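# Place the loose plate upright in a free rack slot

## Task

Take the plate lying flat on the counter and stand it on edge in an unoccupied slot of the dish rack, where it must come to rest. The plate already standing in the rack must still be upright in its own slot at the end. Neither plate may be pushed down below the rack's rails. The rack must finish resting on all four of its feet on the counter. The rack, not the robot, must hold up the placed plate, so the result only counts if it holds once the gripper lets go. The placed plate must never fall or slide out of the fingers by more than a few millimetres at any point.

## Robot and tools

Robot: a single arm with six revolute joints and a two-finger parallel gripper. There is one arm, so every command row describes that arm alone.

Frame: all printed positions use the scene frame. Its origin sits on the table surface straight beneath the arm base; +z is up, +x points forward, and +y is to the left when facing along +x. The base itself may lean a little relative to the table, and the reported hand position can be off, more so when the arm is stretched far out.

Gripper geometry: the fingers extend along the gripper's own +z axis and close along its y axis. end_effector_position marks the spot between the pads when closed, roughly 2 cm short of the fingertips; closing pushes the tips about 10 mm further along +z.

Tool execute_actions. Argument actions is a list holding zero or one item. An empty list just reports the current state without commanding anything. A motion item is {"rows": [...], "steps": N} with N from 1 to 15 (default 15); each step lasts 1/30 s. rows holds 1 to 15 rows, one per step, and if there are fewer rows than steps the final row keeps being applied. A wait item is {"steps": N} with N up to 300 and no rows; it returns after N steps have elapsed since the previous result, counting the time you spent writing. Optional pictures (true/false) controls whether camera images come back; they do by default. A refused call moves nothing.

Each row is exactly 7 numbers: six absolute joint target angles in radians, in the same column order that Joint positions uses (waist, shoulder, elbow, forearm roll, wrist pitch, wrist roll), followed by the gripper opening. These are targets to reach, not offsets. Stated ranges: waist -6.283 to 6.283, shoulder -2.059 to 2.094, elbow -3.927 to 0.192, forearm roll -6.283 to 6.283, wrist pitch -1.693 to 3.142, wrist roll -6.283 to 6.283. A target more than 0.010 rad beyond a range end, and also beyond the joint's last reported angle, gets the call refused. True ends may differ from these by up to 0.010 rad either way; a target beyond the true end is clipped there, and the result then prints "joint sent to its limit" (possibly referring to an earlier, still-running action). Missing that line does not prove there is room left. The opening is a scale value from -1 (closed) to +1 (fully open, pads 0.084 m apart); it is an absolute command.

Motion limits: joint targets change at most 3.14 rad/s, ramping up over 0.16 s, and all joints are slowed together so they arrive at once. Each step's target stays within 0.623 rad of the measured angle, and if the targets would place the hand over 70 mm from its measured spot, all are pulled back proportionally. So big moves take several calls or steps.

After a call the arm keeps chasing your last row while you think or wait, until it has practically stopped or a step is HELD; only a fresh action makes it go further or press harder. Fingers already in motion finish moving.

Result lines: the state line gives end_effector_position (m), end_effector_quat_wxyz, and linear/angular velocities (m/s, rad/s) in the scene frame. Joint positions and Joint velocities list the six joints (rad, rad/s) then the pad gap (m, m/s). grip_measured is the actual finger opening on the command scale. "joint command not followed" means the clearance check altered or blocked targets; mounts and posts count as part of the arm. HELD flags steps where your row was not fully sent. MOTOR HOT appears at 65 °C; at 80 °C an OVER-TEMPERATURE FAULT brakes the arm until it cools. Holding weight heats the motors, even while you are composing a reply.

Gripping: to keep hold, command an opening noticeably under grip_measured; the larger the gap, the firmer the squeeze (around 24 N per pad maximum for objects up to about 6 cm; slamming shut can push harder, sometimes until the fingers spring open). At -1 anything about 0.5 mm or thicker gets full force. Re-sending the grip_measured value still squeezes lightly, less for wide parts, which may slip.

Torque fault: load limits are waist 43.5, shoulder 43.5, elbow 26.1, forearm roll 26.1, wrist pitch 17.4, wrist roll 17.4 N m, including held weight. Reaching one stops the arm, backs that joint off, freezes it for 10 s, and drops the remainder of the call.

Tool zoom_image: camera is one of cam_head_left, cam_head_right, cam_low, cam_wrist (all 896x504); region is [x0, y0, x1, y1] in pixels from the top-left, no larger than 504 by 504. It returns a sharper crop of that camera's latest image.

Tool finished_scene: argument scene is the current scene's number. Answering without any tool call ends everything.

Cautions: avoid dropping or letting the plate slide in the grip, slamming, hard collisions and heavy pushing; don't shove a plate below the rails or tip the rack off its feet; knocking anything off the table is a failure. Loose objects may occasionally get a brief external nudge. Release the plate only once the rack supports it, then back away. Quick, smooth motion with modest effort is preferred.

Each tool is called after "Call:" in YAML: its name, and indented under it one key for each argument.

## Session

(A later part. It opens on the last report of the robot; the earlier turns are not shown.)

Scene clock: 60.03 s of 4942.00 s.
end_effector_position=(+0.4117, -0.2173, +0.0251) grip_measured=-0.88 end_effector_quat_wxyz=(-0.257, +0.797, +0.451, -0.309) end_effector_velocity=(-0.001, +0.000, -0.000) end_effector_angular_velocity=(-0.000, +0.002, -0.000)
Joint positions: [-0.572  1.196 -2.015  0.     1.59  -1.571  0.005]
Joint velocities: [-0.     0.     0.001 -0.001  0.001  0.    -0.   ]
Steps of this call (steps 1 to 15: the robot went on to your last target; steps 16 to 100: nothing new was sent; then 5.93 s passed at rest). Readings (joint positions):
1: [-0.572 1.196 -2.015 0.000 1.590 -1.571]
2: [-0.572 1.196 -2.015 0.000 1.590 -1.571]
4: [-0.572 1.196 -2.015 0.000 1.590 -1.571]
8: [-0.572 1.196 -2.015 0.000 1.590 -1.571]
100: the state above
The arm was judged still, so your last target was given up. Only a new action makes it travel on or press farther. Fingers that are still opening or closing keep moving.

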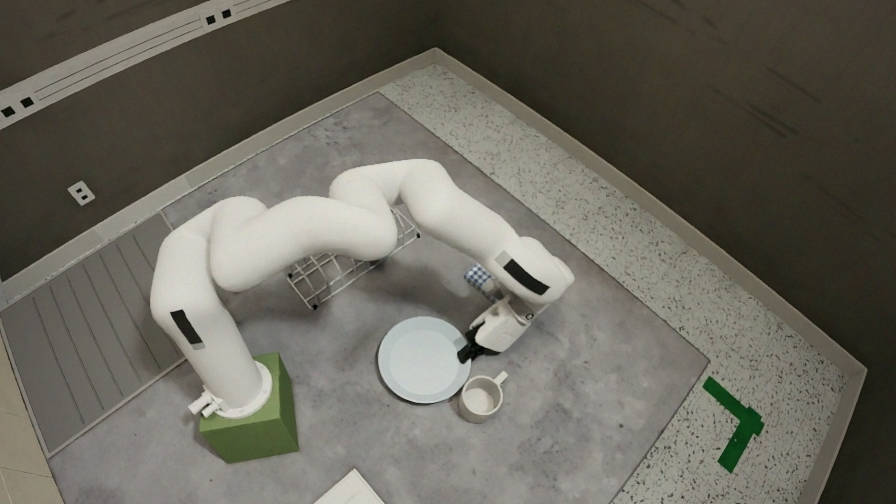

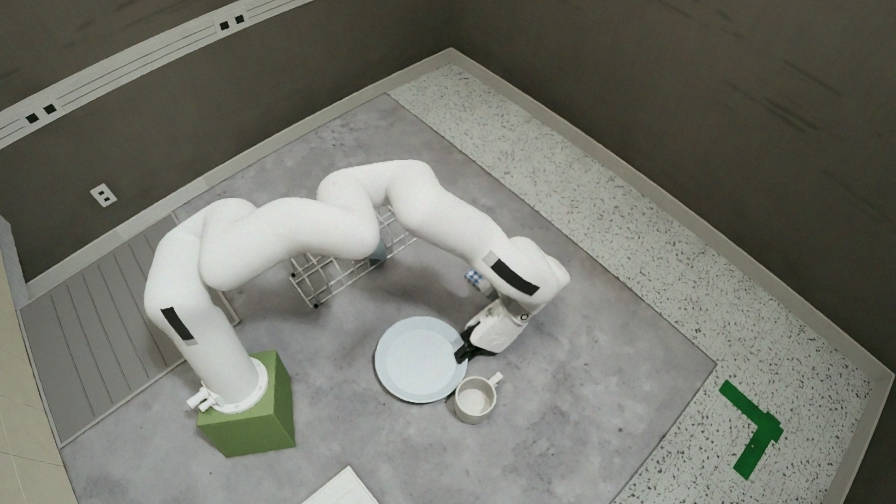

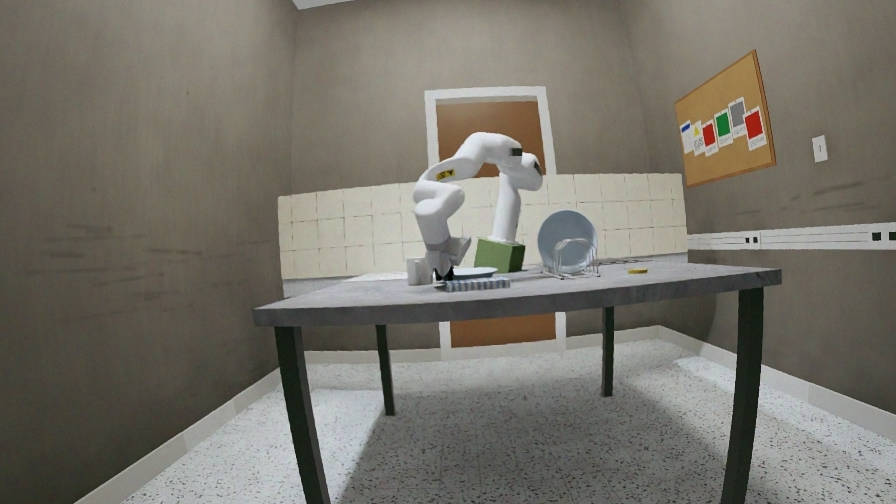

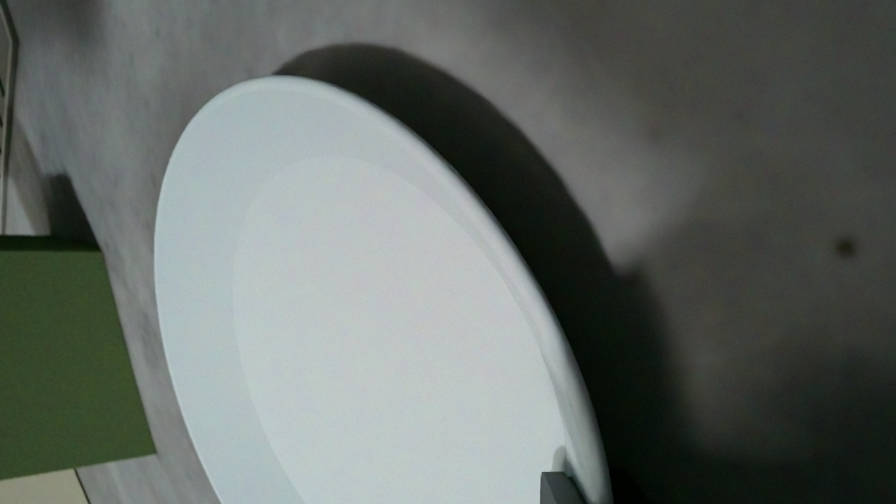

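Call:
execute_actions:
  actions:
    - {"rows":[[-0.572,1.19,-2.015,0,1.595,-1.571,-1],[-0.572,1.18,-2.015,0,1.605,-1.571,-1],[-0.572,1.165,-2.015,0,1.62,-1.571,-1],[-0.572,1.145,-2.015,0,1.64,-1.571,-1],[-0.572,1.12,-2.015,0,1.665,-1.571,-1],[-0.572,1.09,-2.015,0,1.695,-1.571,-1],[-0.572,1.055,-2.015,0,1.73,-1.571,-1],[-0.572,1.02,-2.015,0,1.765,-1.571,-1],[-0.572,0.98,-2.01,0,1.8,-1.571,-1],[-0.572,0.94,-2.0,0,1.83,-1.571,-1],[-0.572,0.9,-1.99,0,1.86,-1.571,-1],[-0.572,0.86,-1.98,0,1.89,-1.571,-1],[-0.572,0.82,-1.97,0,1.91,-1.571,-1],[-0.572,0.78,-1.96,0,1.93,-1.571,-1],[-0.572,0.74,-1.95,0,1.95,-1.571,-1]]}
  pictures: false

Call:
execute_actions:
  actions:
    - {"rows":[[-0.572,0.69,-1.91,0.02,1.95,-1.52,-1],[-0.572,0.64,-1.87,0.04,1.95,-1.45,-1],[-0.572,0.59,-1.83,0.06,1.95,-1.38,-1],[-0.572,0.54,-1.79,0.08,1.95,-1.31,-1],[-0.572,0.49,-1.75,0.1,1.95,-1.24,-1],[-0.572,0.44,-1.71,0.12,1.95,-1.17,-1],[-0.572,0.39,-1.67,0.14,1.95,-1.1,-1],[-0.572,0.34,-1.63,0.16,1.95,-1.03,-1],[-0.572,0.29,-1.59,0.18,1.95,-0.96,-1],[-0.572,0.24,-1.55,0.2,1.95,-0.89,-1],[-0.572,0.19,-1.51,0.22,1.95,-0.82,-1],[-0.572,0.14,-1.47,0.24,1.95,-0.75,-1],[-0.572,0.09,-1.43,0.26,1.95,-0.68,-1],[-0.572,0.04,-1.39,0.28,1.95,-0.61,-1],[-0.572,0,-1.35,0.3,1.95,-0.54,-1]]}

Scene clock: 76.13 s of 4942.00 s.
end_effector_position=(+0.4432, -0.1809, +0.1960) grip_measured=-0.89 end_effector_quat_wxyz=(-0.252, +0.799, +0.453, -0.306) end_effector_velocity=(+0.006, +0.146, +0.502) end_effector_angular_velocity=(-0.028, -0.063, +0.019)
Joint positions: [-0.572  0.88  -1.987  0.     1.865 -1.571  0.005]
Joint velocities: [-0.001 -1.053  0.292 -0.001  0.69  -0.001 -0.   ]
Steps of this call (steps 1 to 90: nothing new was sent; then 12.60 s passed at rest; steps 91 to 105: all 15 steps of this action). Readings (joint positions):
91: [-0.572 1.195 -2.015 -0.000 1.590 -1.571]
92: [-0.572 1.194 -2.015 -0.000 1.592 -1.571]
94: [-0.572 1.184 -2.012 0.000 1.603 -1.571]
98: [-0.572 1.112 -2.012 0.000 1.676 -1.571]
105: the state above

Scene clock: 76.63 s of 4942.00 s.
end_effector_position=(+0.3984, -0.0450, +0.3706) grip_measured=-0.89 end_effector_quat_wxyz=(-0.174, +0.935, +0.156, -0.266) end_effector_velocity=(-0.189, +0.328, +0.232) end_effector_angular_velocity=(-0.761, -0.033, -1.729)
Joint positions: [-0.572  0.203 -1.52   0.215  1.95  -0.838  0.005]
Joint velocities: [-0.001 -1.484  1.185  0.592  0.005  2.069 -0.   ]
Steps of this call (steps 1 to 15: all 15 steps of this action). Readings (joint positions):
1: [-0.572 0.844 -1.977 0.000 1.887 -1.571]
2: [-0.572 0.807 -1.965 0.001 1.906 -1.567]
4: [-0.572 0.724 -1.923 0.015 1.929 -1.525]
8: [-0.572 0.542 -1.788 0.081 1.945 -1.304]
15: the state above

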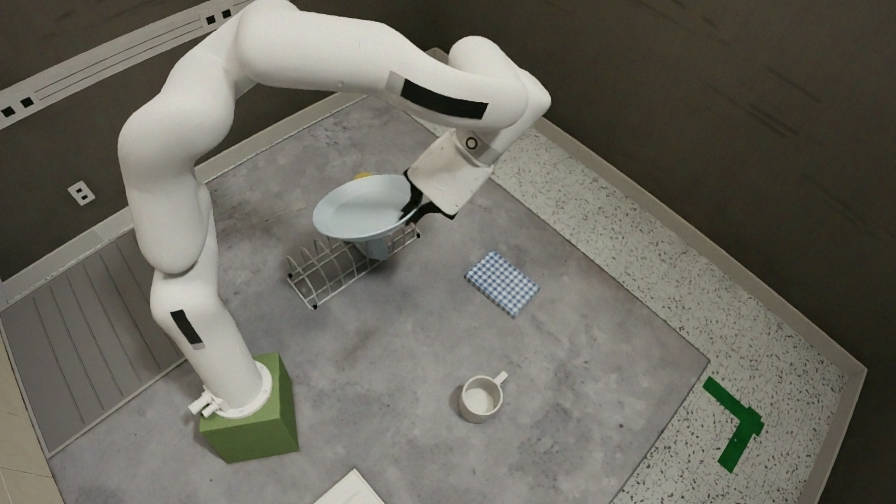

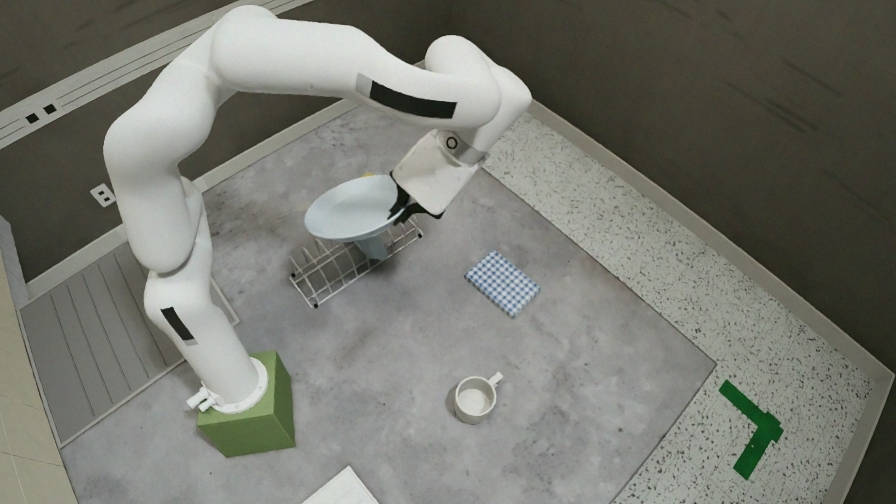

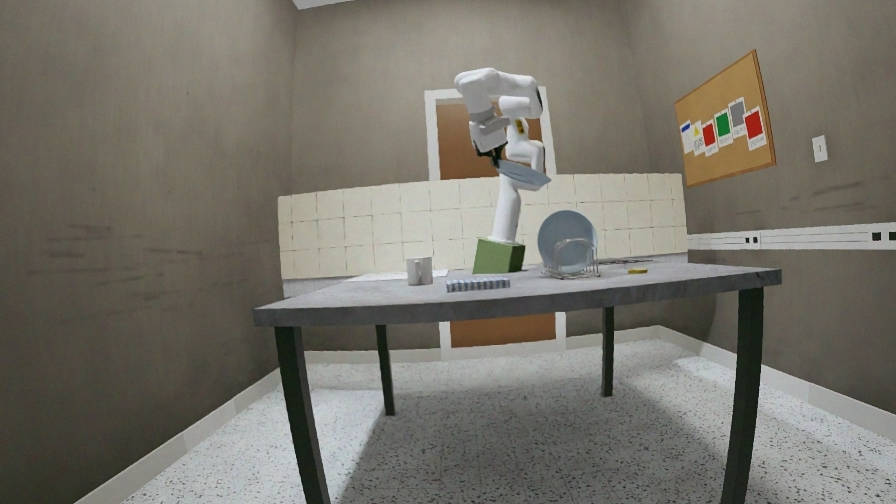

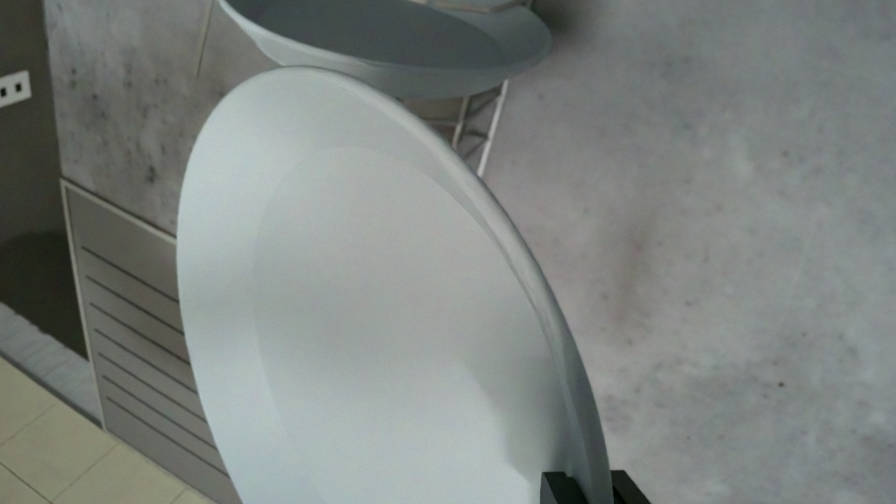

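Call:
execute_actions:
  actions:
    - {"rows":[[-0.57,-0.02,-1.34,0.31,1.95,-0.51,-1],[-0.57,-0.05,-1.32,0.32,1.95,-0.47,-1],[-0.57,-0.08,-1.3,0.33,1.95,-0.42,-1],[-0.57,-0.11,-1.28,0.34,1.95,-0.37,-1],[-0.57,-0.14,-1.26,0.35,1.95,-0.32,-1],[-0.57,-0.17,-1.24,0.36,1.95,-0.27,-1],[-0.57,-0.2,-1.22,0.37,1.95,-0.22,-1],[-0.57,-0.23,-1.2,0.38,1.95,-0.17,-1],[-0.57,-0.26,-1.18,0.39,1.95,-0.12,-1],[-0.57,-0.28,-1.16,0.4,1.95,-0.07,-1],[-0.57,-0.3,-1.14,0.41,1.94,-0.02,-1],[-0.57,-0.3,-1.12,0.42,1.93,0.03,-1],[-0.57,-0.3,-1.1,0.43,1.92,0.08,-1],[-0.57,-0.3,-1.08,0.44,1.91,0.13,-1],[-0.57,-0.3,-1.06,0.45,1.9,0.18,-1]]}
  pictures: false

Call:
execute_actions:
  actions:
    - {"rows":[[-0.56,-0.3,-1.05,0.46,1.9,0.23,-1],[-0.55,-0.3,-1.04,0.47,1.9,0.28,-1],[-0.54,-0.3,-1.03,0.48,1.9,0.33,-1],[-0.53,-0.3,-1.02,0.49,1.9,0.38,-1],[-0.52,-0.3,-1.01,0.5,1.9,0.43,-1],[-0.51,-0.3,-1,0.51,1.9,0.48,-1],[-0.5,-0.3,-1,0.52,1.9,0.53,-1],[-0.49,-0.3,-1,0.53,1.9,0.58,-1],[-0.48,-0.3,-1,0.54,1.9,0.63,-1],[-0.47,-0.3,-1,0.54,1.9,0.68,-1],[-0.46,-0.3,-1,0.54,1.9,0.73,-1],[-0.45,-0.3,-1,0.54,1.9,0.78,-1],[-0.44,-0.3,-1,0.54,1.9,0.83,-1],[-0.43,-0.3,-1,0.54,1.9,0.88,-1],[-0.42,-0.3,-1,0.54,1.9,0.93,-1]]}

Scene clock: 81.60 s of 4942.00 s.
end_effector_position=(+0.3277, +0.0611, +0.4229) grip_measured=-0.89 end_effector_quat_wxyz=(-0.131, +0.936, -0.225, -0.235) end_effector_velocity=(-0.037, +0.063, -0.128) end_effector_angular_velocity=(-0.276, +0.497, -1.472)
Joint positions: [-0.57  -0.297 -1.129  0.418  1.934  0.016  0.005]
Joint velocities: [-0.001 -0.179  0.596  0.3   -0.297  1.487 -0.   ]
Steps of this call (steps 1 to 30: the robot went on to your last target; steps 31 to 120: nothing new was sent; then 0.47 s passed at rest; steps 121 to 135: all 15 steps of this action). Readings (joint positions):
121: [-0.572 -0.000 -1.350 0.300 1.950 -0.540]
122: [-0.572 -0.003 -1.347 0.302 1.950 -0.532]
124: [-0.571 -0.031 -1.328 0.314 1.949 -0.488]
128: [-0.570 -0.137 -1.264 0.349 1.950 -0.326]
135: the state above

Scene clock: 82.10 s of 4942.00 s.
end_effector_position=(+0.3168, +0.1197, +0.3857) grip_measured=-0.89 end_effector_quat_wxyz=(-0.073, +0.788, -0.514, -0.332) end_effector_velocity=(-0.015, +0.083, -0.015) end_effector_angular_velocity=(-0.621, +0.738, -0.864)
Joint positions: [-0.453 -0.3   -1.001  0.539  1.9    0.765  0.005]
Joint velocities: [ 0.296 -0.004  0.001  0.012 -0.001  1.491 -0.   ]
Steps of this call (steps 1 to 15: all 15 steps of this action). Readings (joint positions):
1: [-0.570 -0.301 -1.108 0.427 1.924 0.066]
2: [-0.570 -0.301 -1.088 0.437 1.915 0.116]
4: [-0.563 -0.297 -1.054 0.456 1.903 0.216]
8: [-0.523 -0.298 -1.013 0.497 1.900 0.415]
15: the state above

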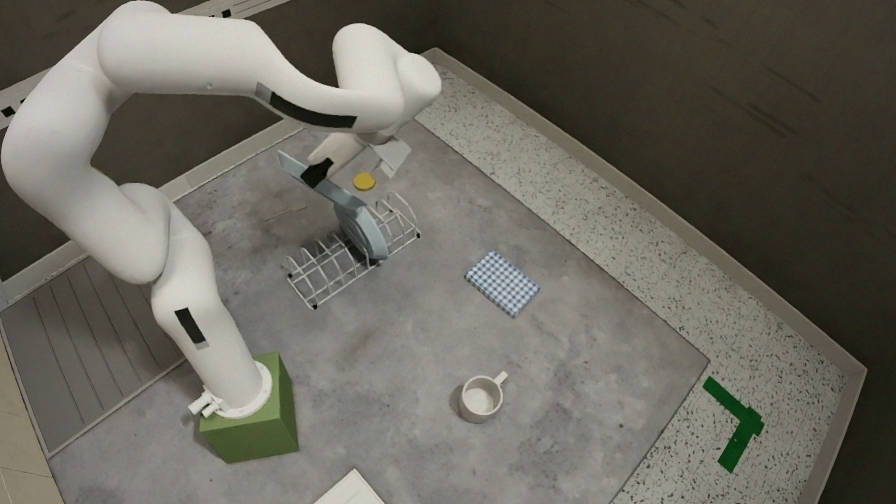

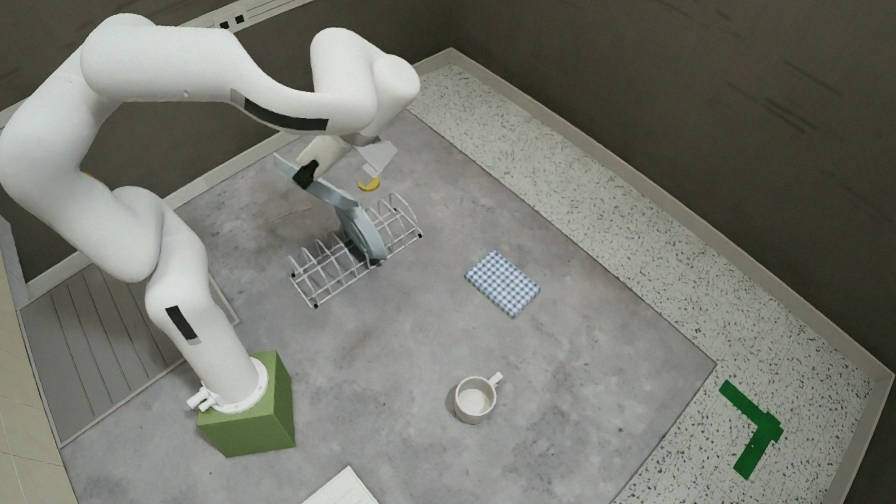

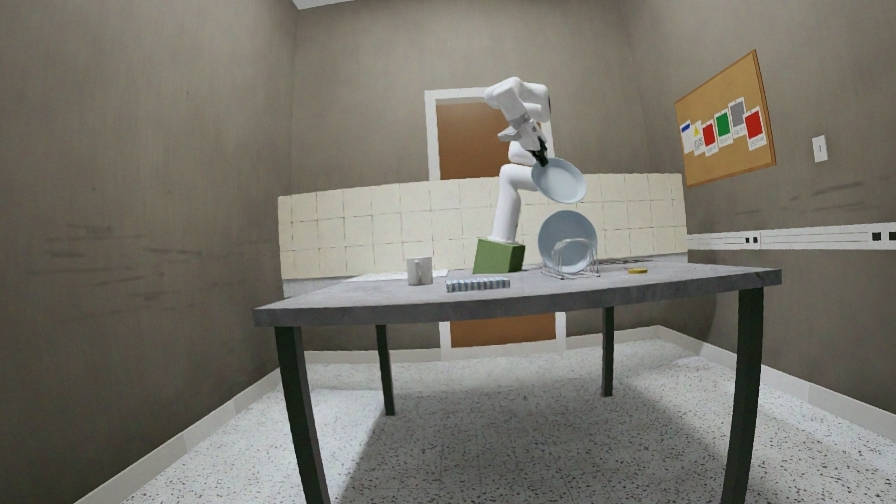

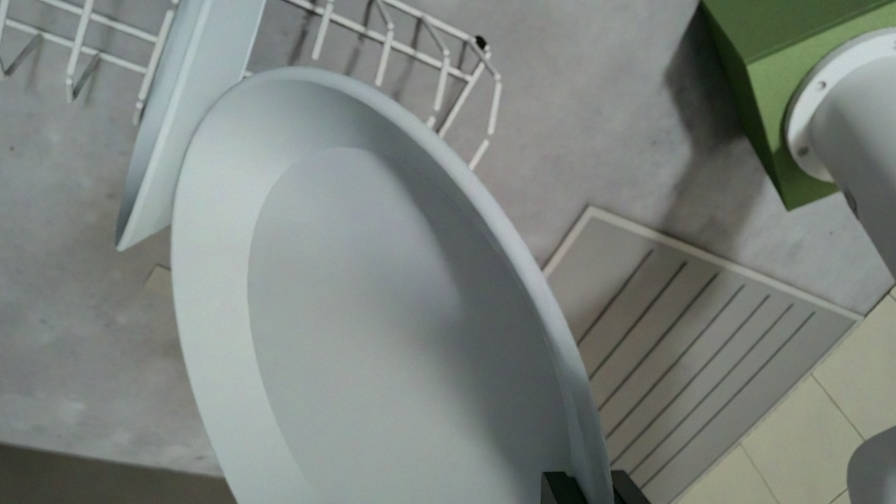

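Call:
execute_actions:
  actions:
    - {"rows":[[-0.41,-0.3,-0.995,0.54,1.9,0.94,-1],[-0.39,-0.3,-0.99,0.54,1.9,0.96,-1],[-0.37,-0.3,-0.98,0.54,1.9,0.98,-1],[-0.35,-0.3,-0.97,0.54,1.9,1.01,-1],[-0.33,-0.3,-0.96,0.54,1.9,1.05,-1],[-0.31,-0.3,-0.95,0.54,1.9,1.1,-1],[-0.29,-0.3,-0.94,0.54,1.9,1.15,-1],[-0.27,-0.295,-0.93,0.54,1.9,1.2,-1],[-0.25,-0.29,-0.92,0.54,1.895,1.25,-1],[-0.235,-0.285,-0.91,0.54,1.89,1.3,-1],[-0.22,-0.28,-0.9,0.54,1.885,1.35,-1],[-0.21,-0.275,-0.89,0.54,1.88,1.4,-1],[-0.209,-0.27,-0.88,0.54,1.875,1.45,-1],[-0.209,-0.268,-0.87,0.54,1.87,1.5,-1],[-0.209,-0.268,-0.864,0.542,1.8685,1.533,-1]]}
  pictures: false

Call:
execute_actions:
  actions:
    - {"steps":10}

Call:
zoom_image:
  camera: "cam_head_left"
  region: [240,130,450,320]

Call:
zoom_image:
  camera: "cam_low"
  region: [500,140,640,290]

Scene clock: 88.20 s of 4942.00 s.
end_effector_position=(+0.2700, +0.1755, +0.3409) grip_measured=-0.89 end_effector_quat_wxyz=(+0.109, +0.630, -0.658, -0.398) end_effector_velocity=(-0.085, +0.027, -0.124) end_effector_angular_velocity=(-0.936, +0.907, -0.892)
Joint positions: [-0.218 -0.276 -0.892  0.54   1.882  1.387  0.005]
Joint velocities: [ 0.219  0.139  0.304 -0.001 -0.149  1.463 -0.   ]
Steps of this call (steps 1 to 30: the robot went on to your last target; steps 31 to 120: nothing new was sent; then 1.60 s passed at rest; steps 121 to 135: all 15 steps of this action). Readings (joint positions):
121: [-0.420 -0.300 -1.000 0.540 1.900 0.930]
122: [-0.417 -0.300 -0.999 0.540 1.900 0.934]
124: [-0.396 -0.300 -0.992 0.540 1.899 0.955]
128: [-0.328 -0.300 -0.959 0.540 1.900 1.063]
135: the state above

Scene clock: 88.53 s of 4942.00 s.
end_effector_position=(+0.2639, +0.1760, +0.3316) grip_measured=-0.89 end_effector_quat_wxyz=(-0.145, -0.575, +0.701, +0.396) end_effector_velocity=(-0.003, +0.000, -0.002) end_effector_angular_velocity=(-0.001, +0.012, -0.001)
Joint positions: [-0.21  -0.269 -0.865  0.542  1.868  1.532  0.005]
Joint velocities: [ 0.002  0.002  0.007 -0.     0.002  0.003  0.   ]
Steps of this call (steps 1 to 10: the robot went on to your last target). Readings (joint positions):
1: [-0.213 -0.272 -0.882 0.540 1.877 1.435]
2: [-0.210 -0.269 -0.873 0.541 1.873 1.476]
4: [-0.210 -0.267 -0.864 0.541 1.870 1.521]
8: [-0.210 -0.268 -0.865 0.542 1.868 1.532]
10: the state above

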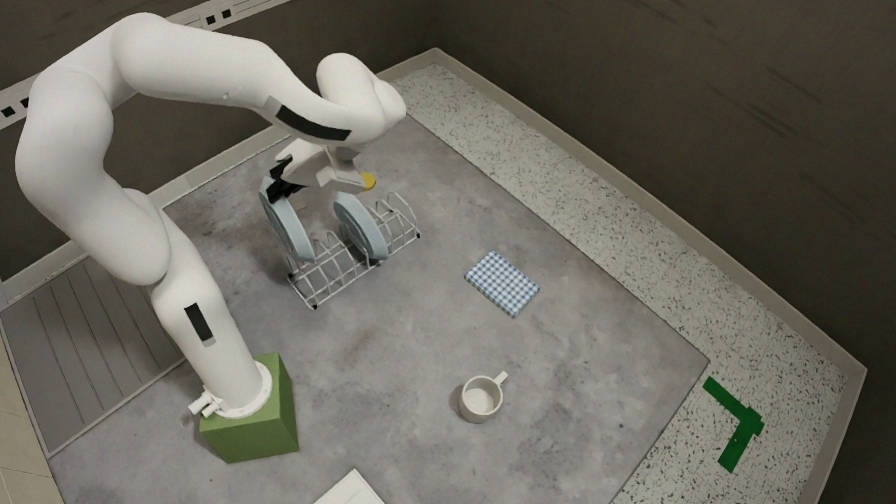

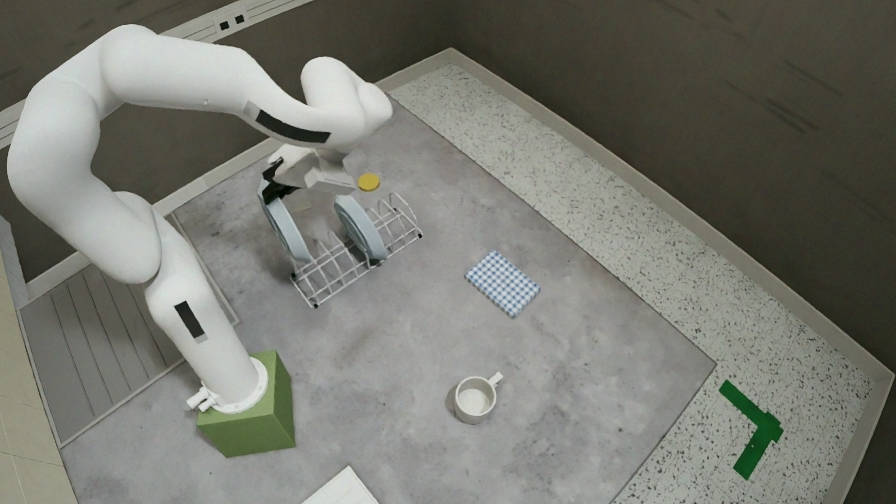

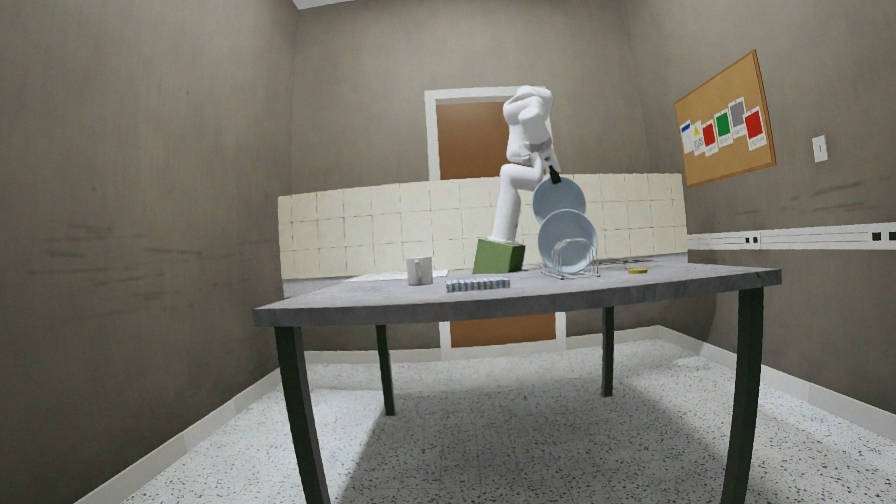

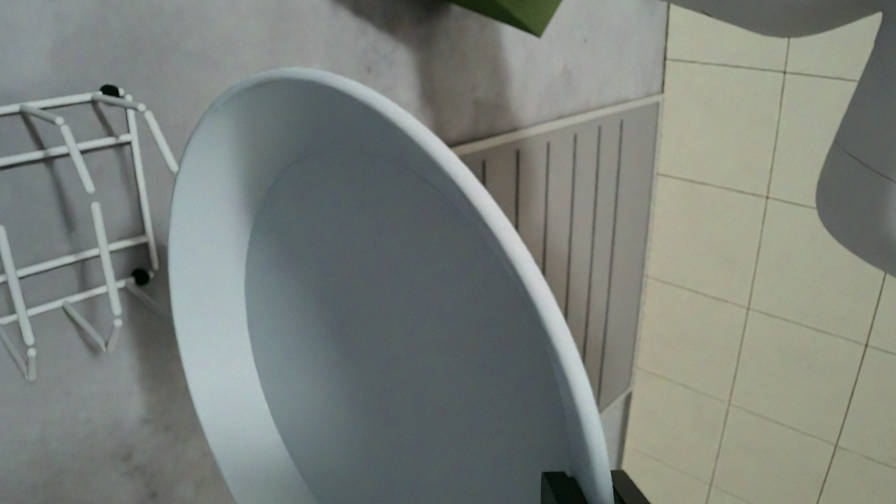

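Region (240, 130, 450, 320) of cam_head_left's 896x504 image, scaled by 2.400, with more detail than that image has; it fills the top 456 rows of this view, and the rest is white.

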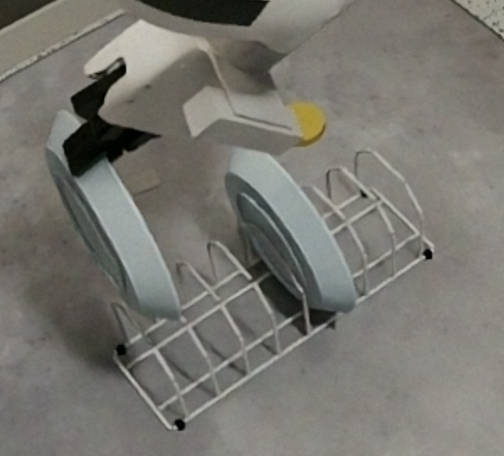

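Region (500, 140, 640, 290) of cam_low's 896x504 image, scaled by 3.360, with more detail than that image has; it fills the left 470 columns of this view, and the rest is white.

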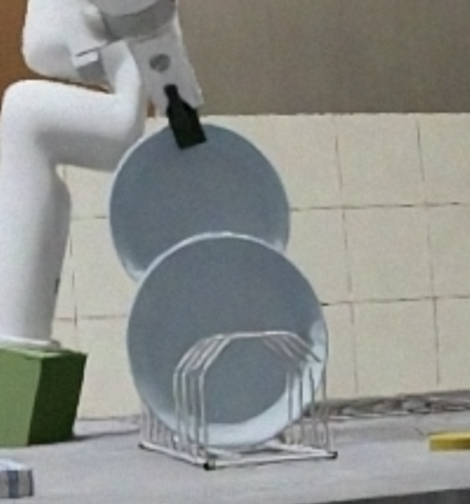

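Call:
execute_actions:
  actions:
    - {"rows":[[-0.203,-0.256,-0.858,0.545,1.85,1.527,-1],[-0.198,-0.244,-0.851,0.547,1.832,1.521,-1],[-0.192,-0.232,-0.845,0.55,1.815,1.515,-1],[-0.186,-0.219,-0.838,0.553,1.797,1.509,-1],[-0.18,-0.207,-0.832,0.555,1.779,1.503,-1],[-0.175,-0.195,-0.825,0.558,1.761,1.497,-1],[-0.169,-0.183,-0.819,0.561,1.743,1.491,-1]],"steps":15}

Call:
zoom_image:
  camera: "cam_head_left"
  region: [250,170,400,320]

Call:
zoom_image:
  camera: "cam_wrist"
  region: [0,0,400,400]

Scene clock: 91.70 s of 4942.00 s.
end_effector_position=(+0.2696, +0.1778, +0.2861) grip_measured=-0.89 end_effector_quat_wxyz=(-0.142, -0.574, +0.700, +0.400) end_effector_velocity=(+0.005, +0.001, +0.004) end_effector_angular_velocity=(-0.000, -0.023, +0.004)
Joint positions: [-0.169 -0.184 -0.82   0.561  1.743  1.491  0.005]
Joint velocities: [-0.001 -0.011 -0.01   0.    -0.002 -0.001  0.   ]
Steps of this call (steps 1 to 30: the robot went on to your last target; steps 31 to 80: nothing new was sent; steps 81 to 95: all 15 steps of this action). Readings (joint positions):
81: [-0.209 -0.268 -0.864 0.542 1.868 1.533]
82: [-0.207 -0.266 -0.863 0.543 1.863 1.531]
84: [-0.200 -0.250 -0.856 0.546 1.838 1.523]
88: [-0.178 -0.201 -0.828 0.557 1.771 1.500]
95: the state above

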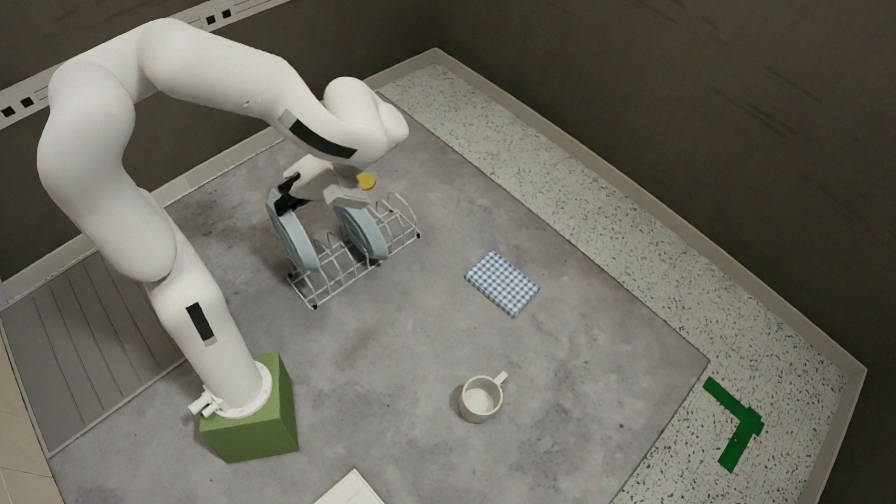

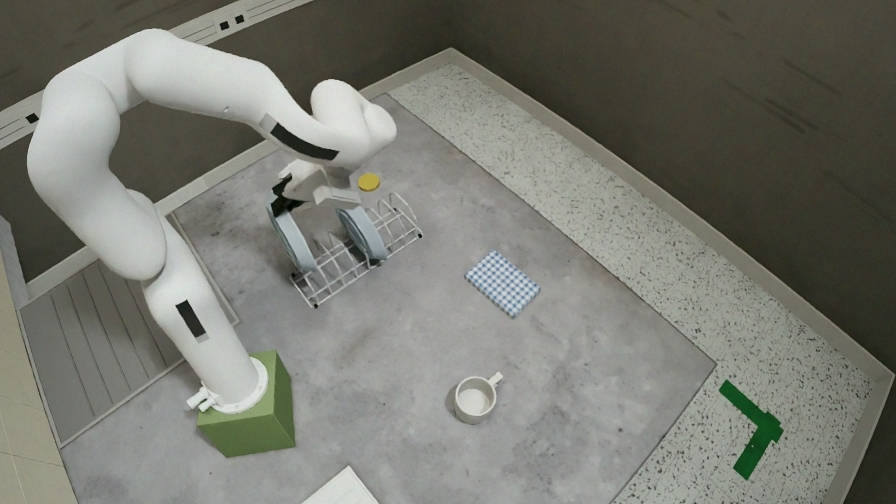

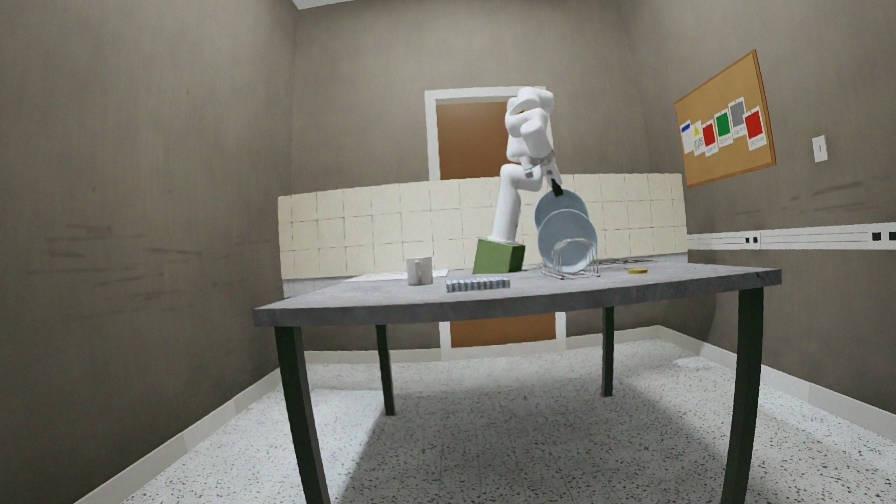

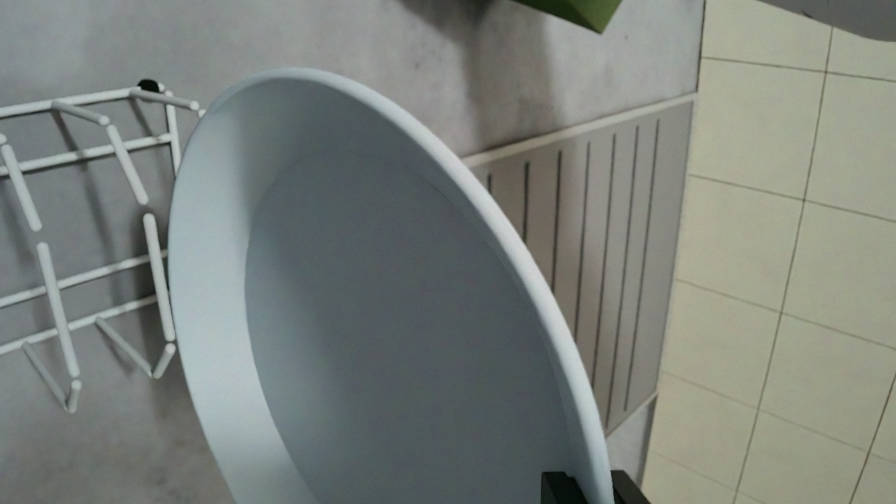

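Region (250, 170, 400, 320) of cam_head_left's 896x504 image, scaled by 3.360, with more detail than that image has.

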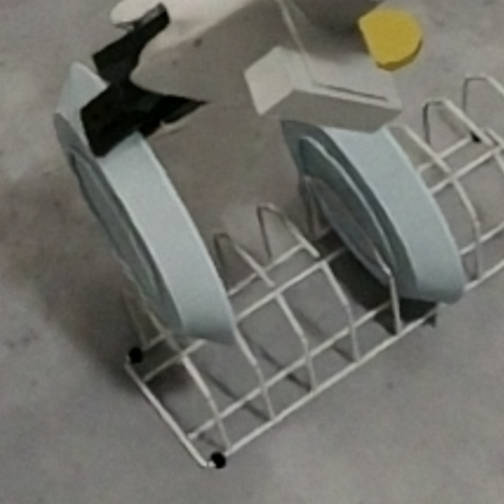

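Region (0, 0, 400, 400) of cam_wrist's 896x504 image, scaled by 1.260, with more detail than that image has.

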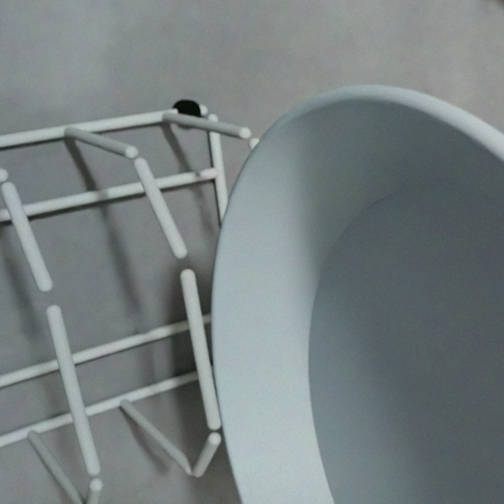

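Call:
execute_actions:
  actions:
    - {"rows":[[-0.167,-0.178,-0.816,0.562,1.736,1.489,-1],[-0.165,-0.173,-0.813,0.563,1.728,1.487,-1],[-0.162,-0.168,-0.810,0.564,1.721,1.484,-1],[-0.16,-0.163,-0.807,0.565,1.714,1.482,-1],[-0.158,-0.159,-0.804,0.566,1.707,1.48,-1],[-0.155,-0.154,-0.801,0.567,1.698,1.477,-1]],"steps":15}

Call:
zoom_image:
  camera: "cam_head_left"
  region: [250,170,400,320]

Scene clock: 97.60 s of 4942.00 s.
end_effector_position=(+0.2692, +0.1778, +0.2694) grip_measured=-0.89 end_effector_quat_wxyz=(-0.143, -0.574, +0.700, +0.401) end_effector_velocity=(-0.001, -0.000, -0.000) end_effector_angular_velocity=(-0.000, +0.002, +0.001)
Joint positions: [-0.155 -0.154 -0.801  0.567  1.698  1.477  0.005]
Joint velocities: [ 0.    -0.     0.002 -0.001  0.001 -0.     0.   ]
Steps of this call (steps 1 to 15: the robot went on to your last target; steps 16 to 100: nothing new was sent; then 2.07 s passed at rest; steps 101 to 115: all 15 steps of this action). Readings (joint positions):
101: [-0.169 -0.183 -0.819 0.561 1.743 1.491]
102: [-0.168 -0.182 -0.818 0.561 1.740 1.490]
104: [-0.165 -0.175 -0.815 0.563 1.730 1.487]
108: [-0.157 -0.156 -0.803 0.566 1.703 1.479]
115: the state above

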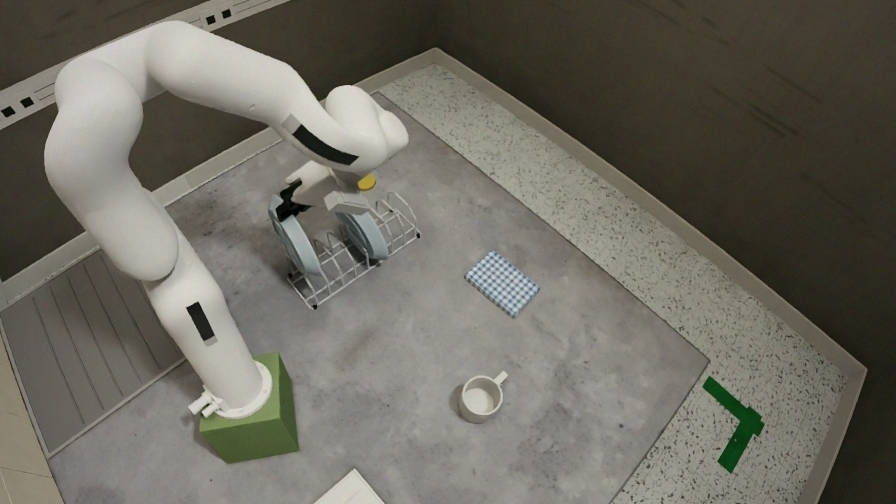

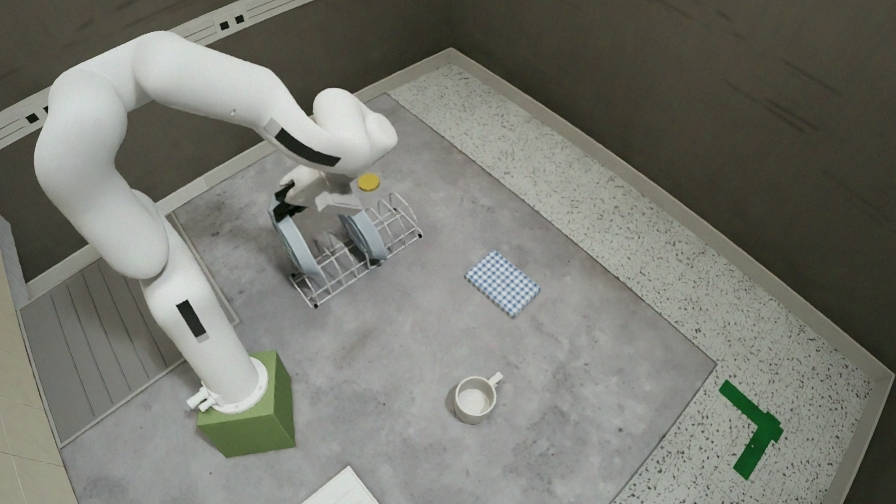

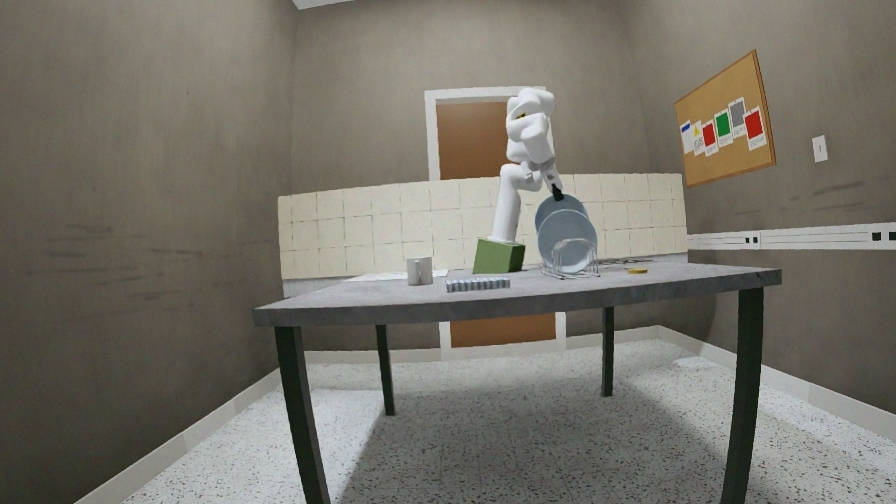

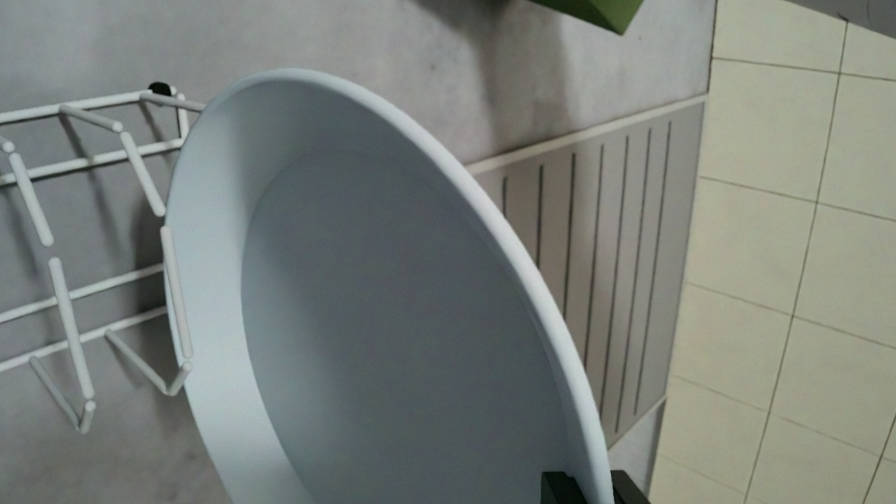

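Region (250, 170, 400, 320) of cam_head_left's 896x504 image, scaled by 3.360, with more detail than that image has.

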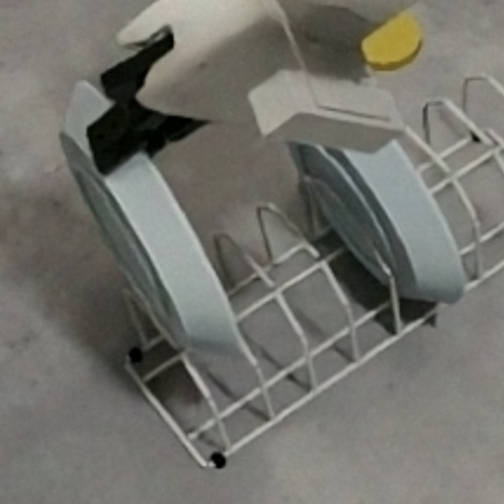

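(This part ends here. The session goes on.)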